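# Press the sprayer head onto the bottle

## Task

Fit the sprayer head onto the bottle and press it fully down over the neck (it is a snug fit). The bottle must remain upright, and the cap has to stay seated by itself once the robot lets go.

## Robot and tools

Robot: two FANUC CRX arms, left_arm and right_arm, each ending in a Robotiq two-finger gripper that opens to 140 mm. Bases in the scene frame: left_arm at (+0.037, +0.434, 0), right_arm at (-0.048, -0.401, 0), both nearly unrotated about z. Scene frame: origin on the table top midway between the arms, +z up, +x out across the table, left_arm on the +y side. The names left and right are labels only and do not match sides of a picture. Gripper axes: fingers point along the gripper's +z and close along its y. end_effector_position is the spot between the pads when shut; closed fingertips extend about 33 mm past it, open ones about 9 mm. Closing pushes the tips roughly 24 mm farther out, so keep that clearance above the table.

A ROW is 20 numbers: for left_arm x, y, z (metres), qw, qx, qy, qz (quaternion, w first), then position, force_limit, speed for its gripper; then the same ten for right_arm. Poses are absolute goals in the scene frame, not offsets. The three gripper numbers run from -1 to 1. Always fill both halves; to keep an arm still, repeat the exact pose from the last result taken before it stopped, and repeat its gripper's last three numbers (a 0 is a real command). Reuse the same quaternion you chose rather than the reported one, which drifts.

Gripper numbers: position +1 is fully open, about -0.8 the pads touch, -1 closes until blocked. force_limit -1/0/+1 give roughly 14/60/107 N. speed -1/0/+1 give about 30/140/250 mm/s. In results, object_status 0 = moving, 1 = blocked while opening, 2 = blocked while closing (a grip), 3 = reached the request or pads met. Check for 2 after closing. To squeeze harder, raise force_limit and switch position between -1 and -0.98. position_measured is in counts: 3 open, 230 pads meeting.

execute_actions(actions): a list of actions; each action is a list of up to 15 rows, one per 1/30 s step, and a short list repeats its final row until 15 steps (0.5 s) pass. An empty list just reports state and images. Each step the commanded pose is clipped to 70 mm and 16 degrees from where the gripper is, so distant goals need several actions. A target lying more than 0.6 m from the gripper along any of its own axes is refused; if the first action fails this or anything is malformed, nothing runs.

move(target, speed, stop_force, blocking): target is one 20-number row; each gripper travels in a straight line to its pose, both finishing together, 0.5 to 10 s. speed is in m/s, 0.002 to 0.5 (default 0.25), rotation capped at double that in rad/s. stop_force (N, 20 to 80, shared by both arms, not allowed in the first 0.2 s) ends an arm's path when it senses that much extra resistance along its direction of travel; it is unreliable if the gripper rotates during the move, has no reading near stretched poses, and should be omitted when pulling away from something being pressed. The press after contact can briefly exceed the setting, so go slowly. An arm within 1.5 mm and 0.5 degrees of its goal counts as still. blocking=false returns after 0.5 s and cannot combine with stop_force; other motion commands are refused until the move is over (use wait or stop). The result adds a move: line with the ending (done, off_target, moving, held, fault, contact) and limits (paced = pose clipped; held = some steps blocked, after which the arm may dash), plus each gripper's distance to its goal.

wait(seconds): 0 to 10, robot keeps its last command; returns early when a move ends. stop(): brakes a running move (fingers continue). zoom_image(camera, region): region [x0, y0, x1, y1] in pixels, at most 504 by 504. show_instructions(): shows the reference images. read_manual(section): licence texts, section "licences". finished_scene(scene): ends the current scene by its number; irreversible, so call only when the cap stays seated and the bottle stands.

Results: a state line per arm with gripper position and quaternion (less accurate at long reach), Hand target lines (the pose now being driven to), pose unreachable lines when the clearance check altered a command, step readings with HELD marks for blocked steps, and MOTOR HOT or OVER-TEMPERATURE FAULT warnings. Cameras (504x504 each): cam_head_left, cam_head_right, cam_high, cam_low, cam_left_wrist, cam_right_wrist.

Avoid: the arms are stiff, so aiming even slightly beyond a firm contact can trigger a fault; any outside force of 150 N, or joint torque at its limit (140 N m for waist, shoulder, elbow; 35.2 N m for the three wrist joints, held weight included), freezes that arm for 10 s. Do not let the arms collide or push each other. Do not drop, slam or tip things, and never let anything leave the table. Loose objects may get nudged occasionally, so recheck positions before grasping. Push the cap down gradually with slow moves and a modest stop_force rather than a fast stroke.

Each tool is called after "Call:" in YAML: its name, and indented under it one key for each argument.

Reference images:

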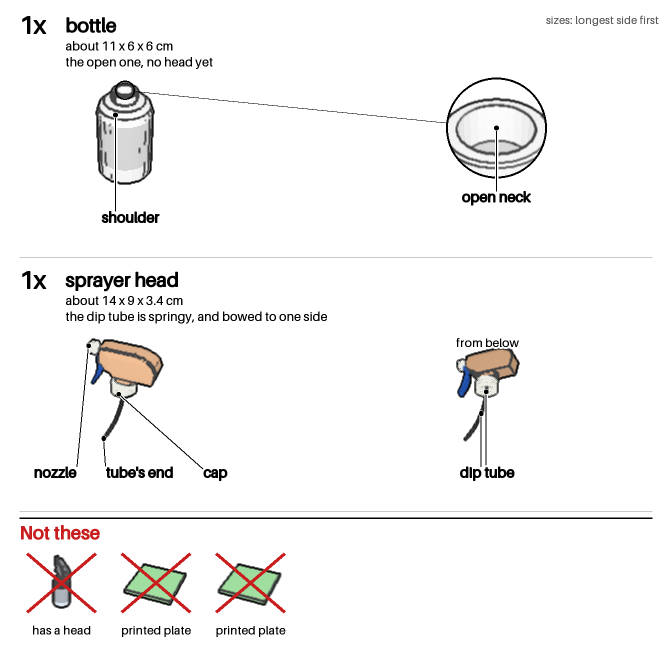

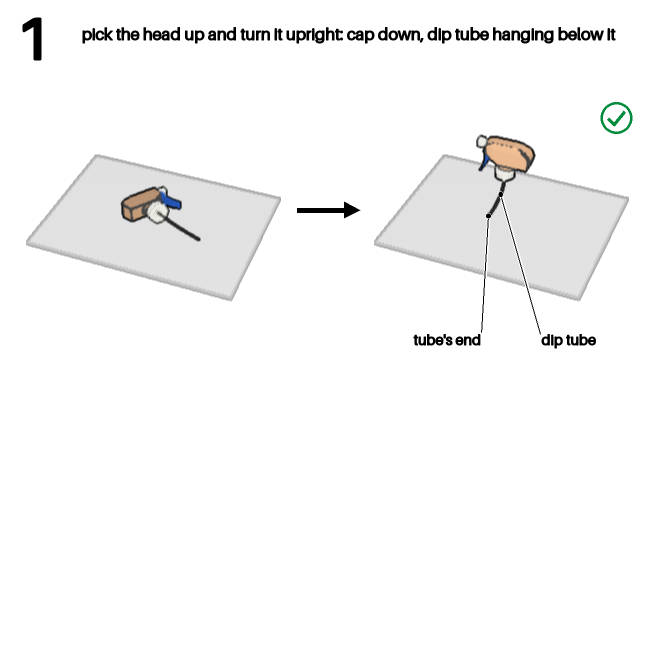

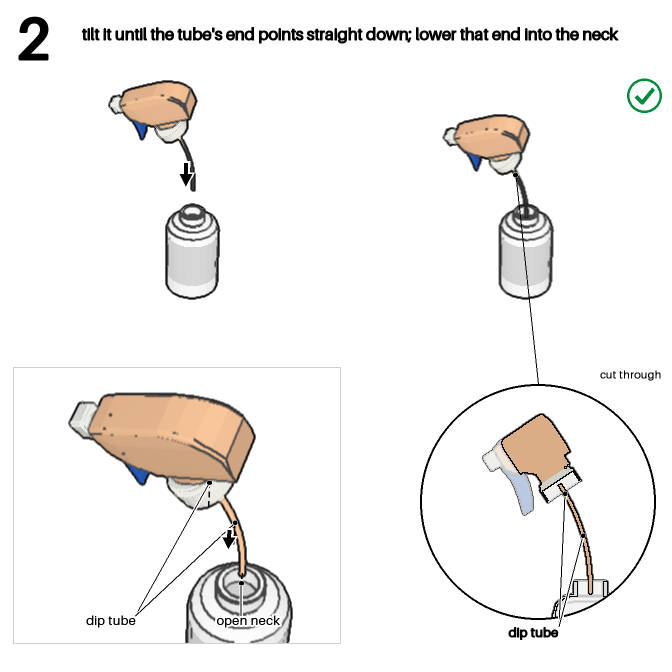

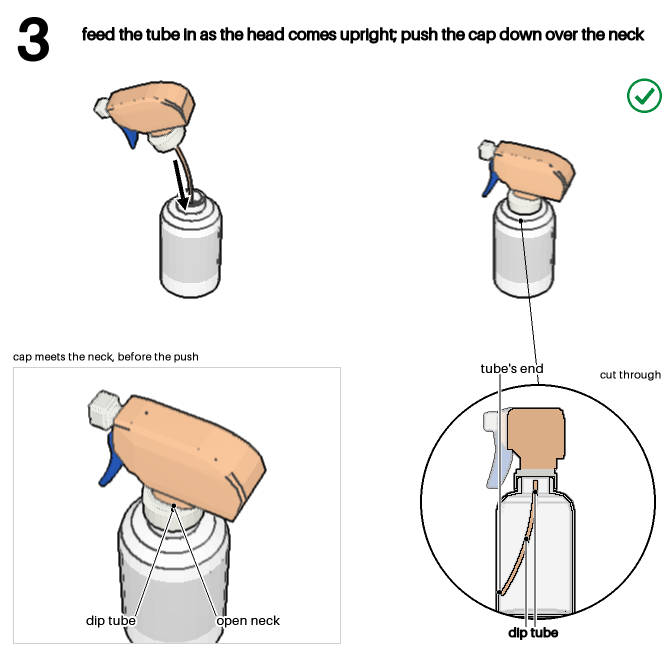

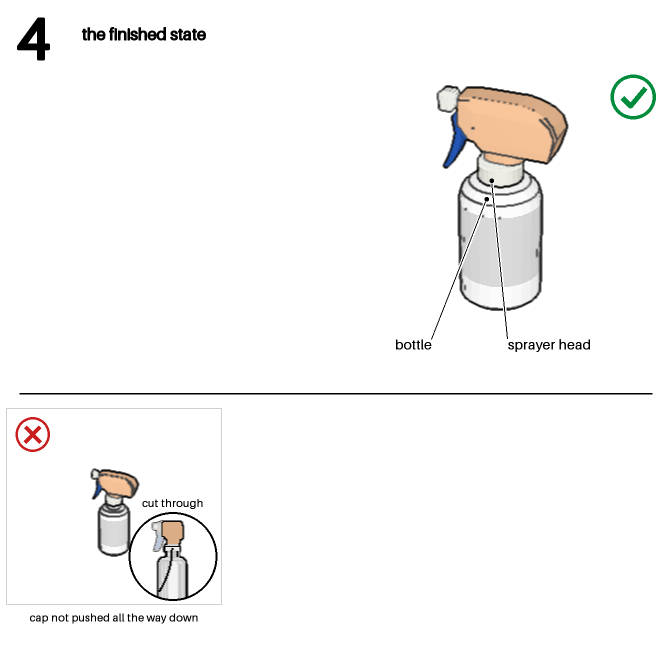

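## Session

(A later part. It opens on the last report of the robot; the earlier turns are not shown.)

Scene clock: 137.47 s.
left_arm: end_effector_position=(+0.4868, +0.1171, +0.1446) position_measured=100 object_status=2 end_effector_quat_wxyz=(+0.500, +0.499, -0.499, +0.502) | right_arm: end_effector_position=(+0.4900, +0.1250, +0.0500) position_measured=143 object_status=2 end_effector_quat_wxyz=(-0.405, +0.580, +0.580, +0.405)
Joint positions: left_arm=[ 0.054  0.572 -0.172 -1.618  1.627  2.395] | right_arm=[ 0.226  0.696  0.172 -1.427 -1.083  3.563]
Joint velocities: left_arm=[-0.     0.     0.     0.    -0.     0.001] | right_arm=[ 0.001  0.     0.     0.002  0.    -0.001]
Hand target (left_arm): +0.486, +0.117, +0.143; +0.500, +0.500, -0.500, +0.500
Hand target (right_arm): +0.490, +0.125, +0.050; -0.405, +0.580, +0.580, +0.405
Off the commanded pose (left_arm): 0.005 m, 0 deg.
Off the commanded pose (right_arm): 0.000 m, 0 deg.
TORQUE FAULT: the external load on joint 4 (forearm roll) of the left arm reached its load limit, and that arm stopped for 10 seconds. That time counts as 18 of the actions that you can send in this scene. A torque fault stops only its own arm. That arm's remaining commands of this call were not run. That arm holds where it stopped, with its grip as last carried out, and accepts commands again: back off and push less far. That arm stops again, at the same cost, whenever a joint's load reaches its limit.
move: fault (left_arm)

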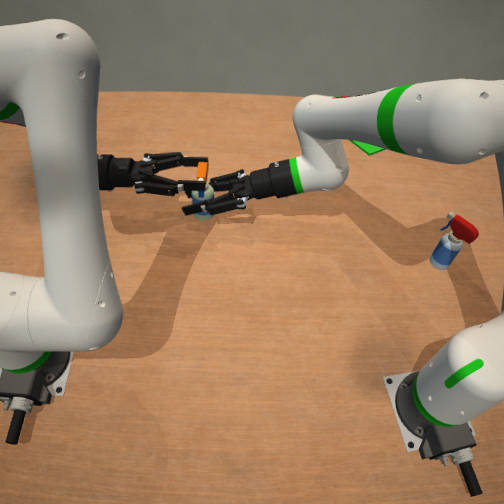

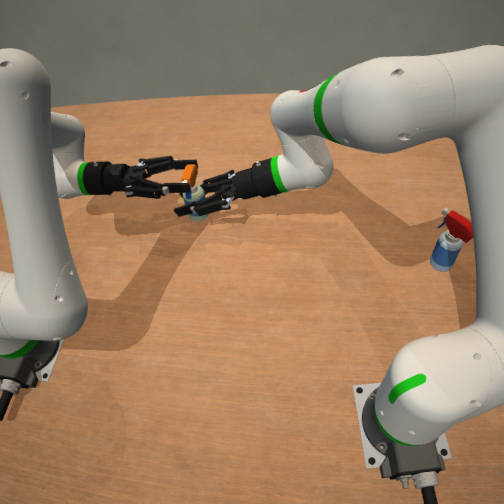

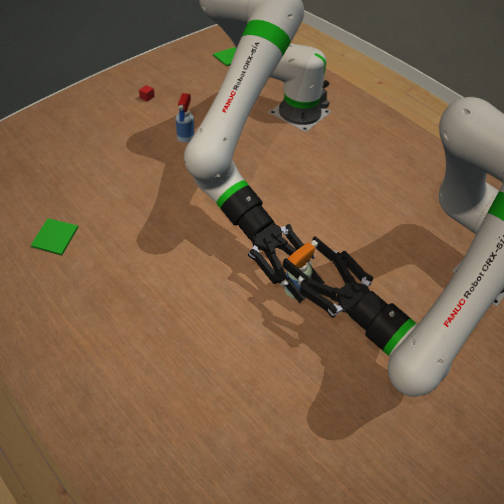

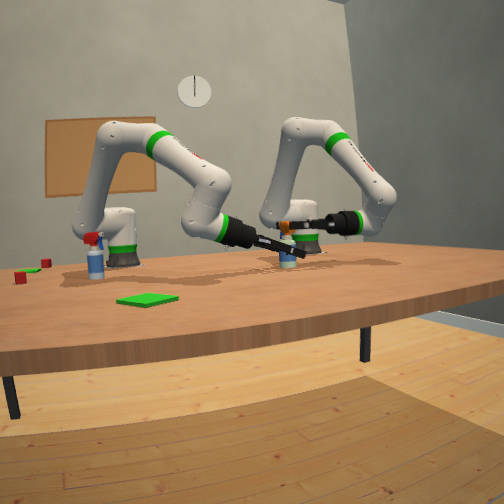

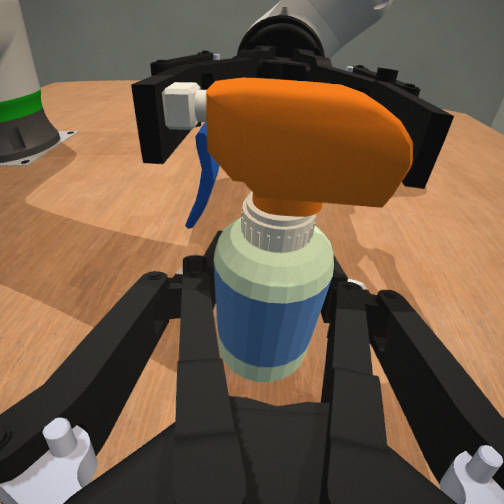

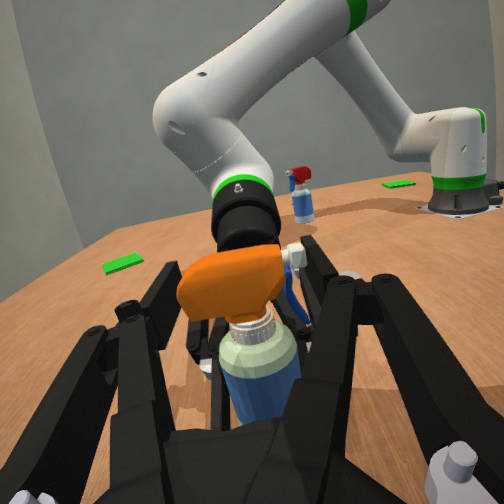

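That extra push was a mistake, but it shows the cap is seated. Releasing now.

Call:
move:
  target: [0.4868,0.1171,0.1455,0.5,0.5,-0.5,0.5,1,0.5,0, 0.490,0.125,0.05,0.405,-0.58,-0.58,-0.405,1,0,0]
  speed: 0.05

Call:
move:
  target: [0.4857,0.24,0.16,0.5,0.5,-0.5,0.5,1,0.5,0, 0.490,0.0,0.095,0.405,-0.58,-0.58,-0.405,1,0,0]
  speed: 0.2

Call:
finished_scene:
  scene: 1

Scene clock: 142.07 s.
left_arm: end_effector_position=(+0.4868, +0.1171, +0.1455) position_measured=3 object_status=3 end_effector_quat_wxyz=(+0.500, +0.500, -0.500, +0.500) | right_arm: end_effector_position=(+0.4900, +0.1250, +0.0500) position_measured=3 object_status=3 end_effector_quat_wxyz=(-0.405, +0.580, +0.580, +0.405)
Joint positions: left_arm=[ 0.053  0.568 -0.17  -1.621  1.626  2.403] | right_arm=[ 0.226  0.696  0.172 -1.427 -1.083  3.563]
Joint velocities: left_arm=[ 0.001 -0.    -0.    -0.002  0.     0.001] | right_arm=[ 0.001  0.    -0.    -0.001 -0.    -0.001]
Hand target (left_arm): +0.487, +0.117, +0.145; +0.500, +0.500, -0.500, +0.500
Hand target (right_arm): +0.490, +0.125, +0.050; -0.405, +0.580, +0.580, +0.405
Off the commanded pose (left_arm): 0.000 m, 0 deg.
Off the commanded pose (right_arm): 0.000 m, 0 deg.
move: done

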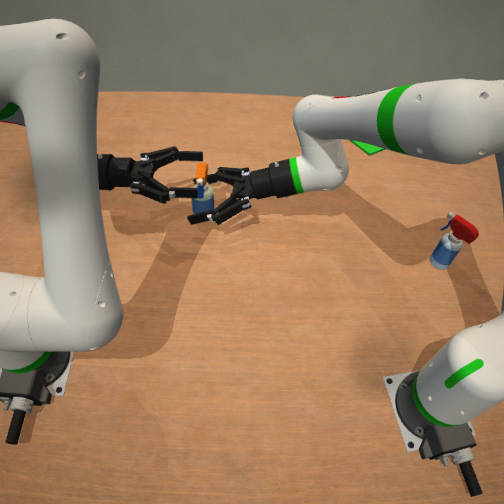

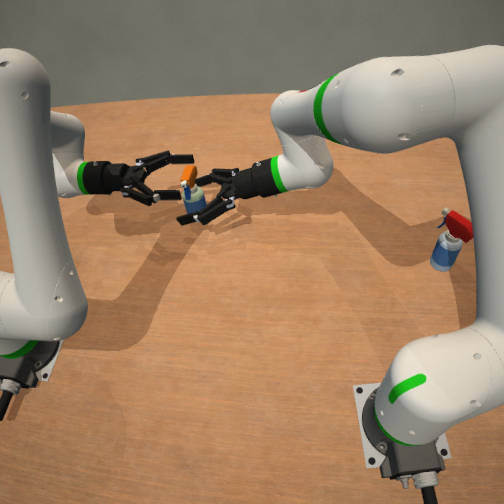

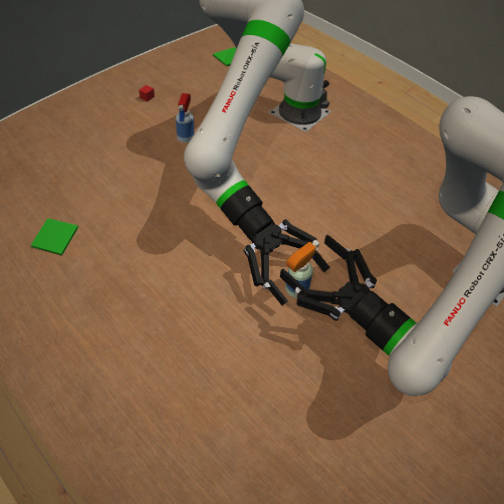

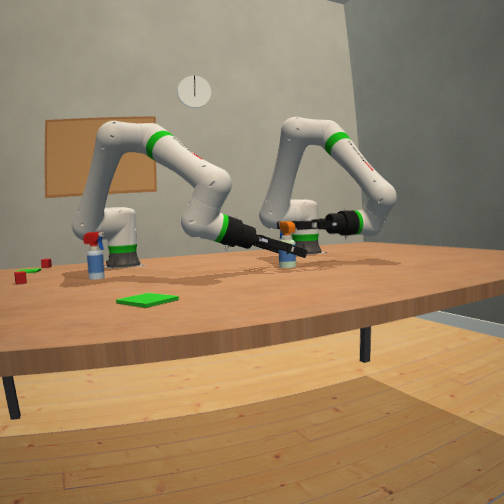

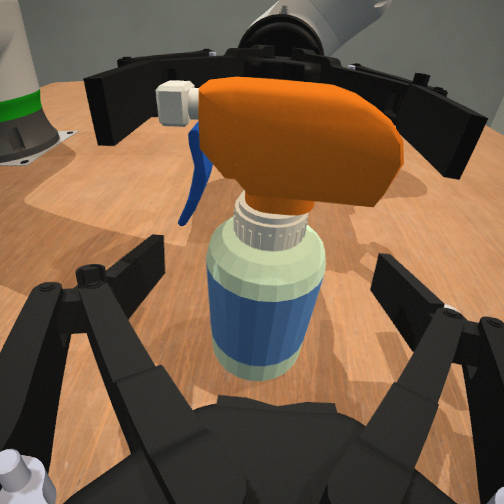

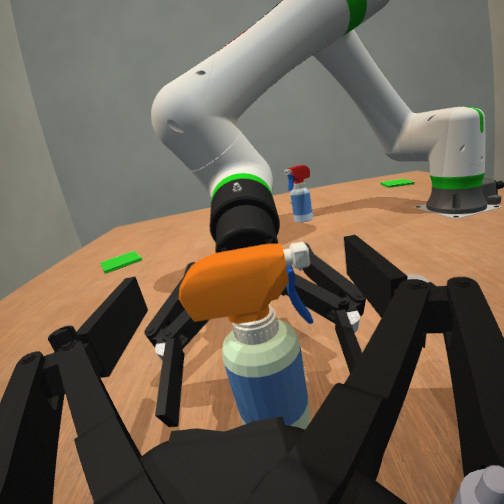

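Scene clock: 143.10 s.
left_arm: end_effector_position=(+0.4855, +0.2401, +0.1598) position_measured=3 object_status=3 end_effector_quat_wxyz=(+0.500, +0.500, -0.500, +0.500) | right_arm: end_effector_position=(+0.4899, +0.0001, +0.0953) position_measured=3 object_status=3 end_effector_quat_wxyz=(-0.405, +0.580, +0.580, +0.405)
Joint positions: left_arm=[ 0.275  0.573 -0.107 -1.762  1.8    2.44 ] | right_arm=[ 0.031  0.567  0.08  -1.331 -1.257  3.559]
Joint velocities: left_arm=[ 0.    -0.001  0.    -0.001  0.     0.001] | right_arm=[-0.001 -0.001 -0.     0.001  0.001 -0.   ]
Hand target (left_arm): +0.486, +0.240, +0.160; +0.500, +0.500, -0.500, +0.500
Hand target (right_arm): +0.490, +0.000, +0.095; -0.405, +0.580, +0.580, +0.405
Off the commanded pose (left_arm): 0.000 m, 0 deg.
Off the commanded pose (right_arm): 0.000 m, 0 deg.
move: done

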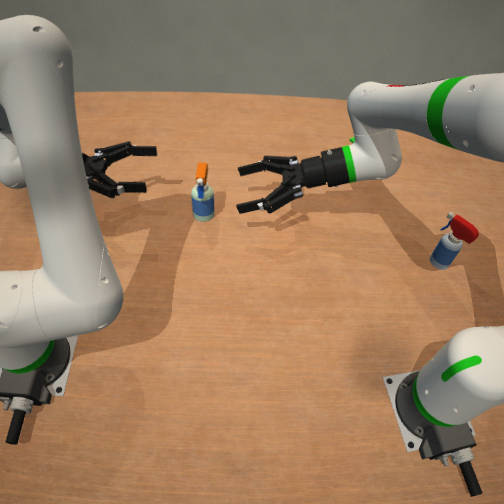

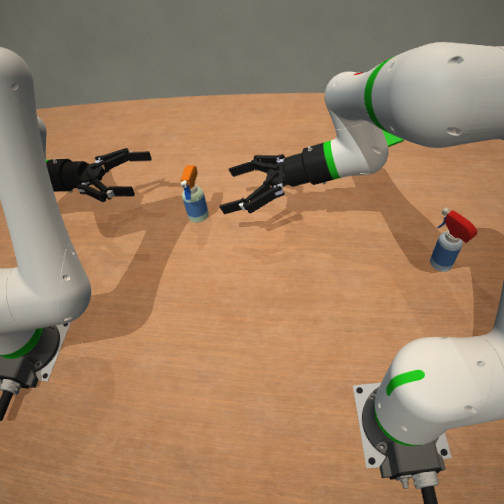

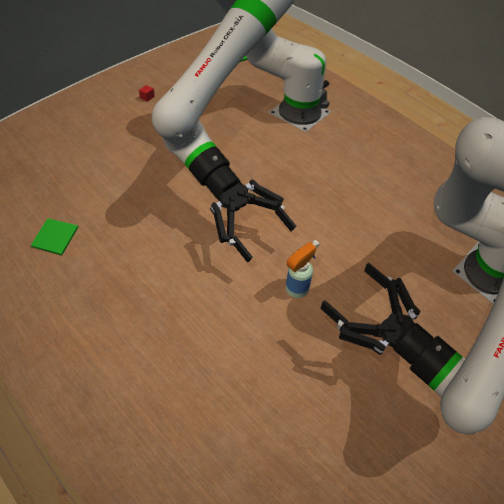

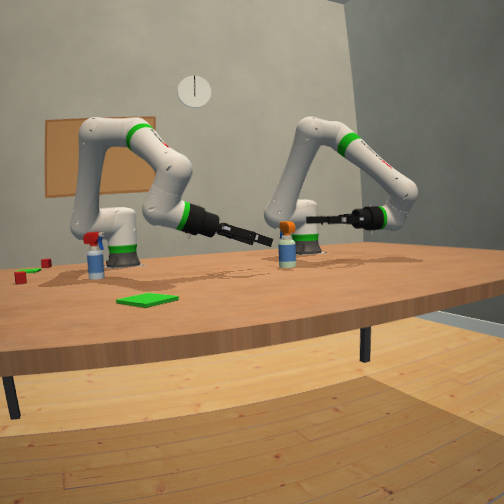

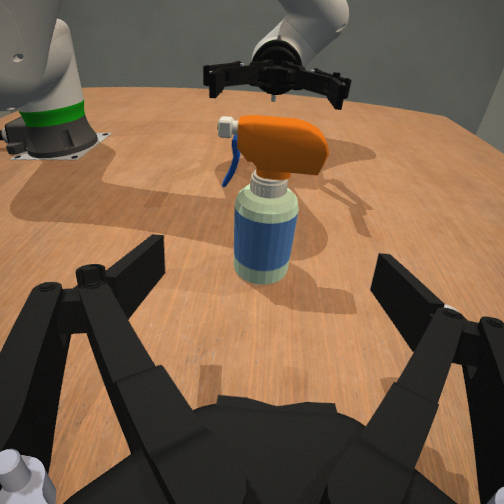

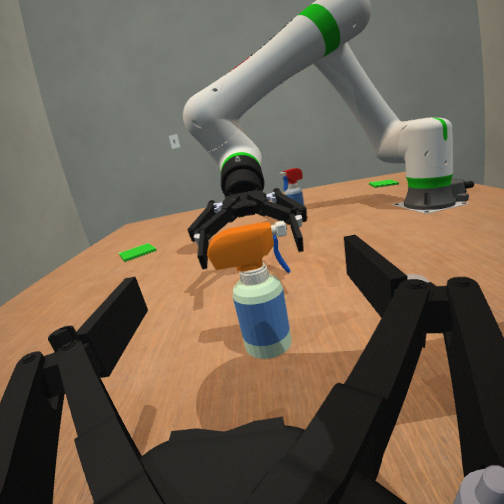

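The scene is finished: the task was done.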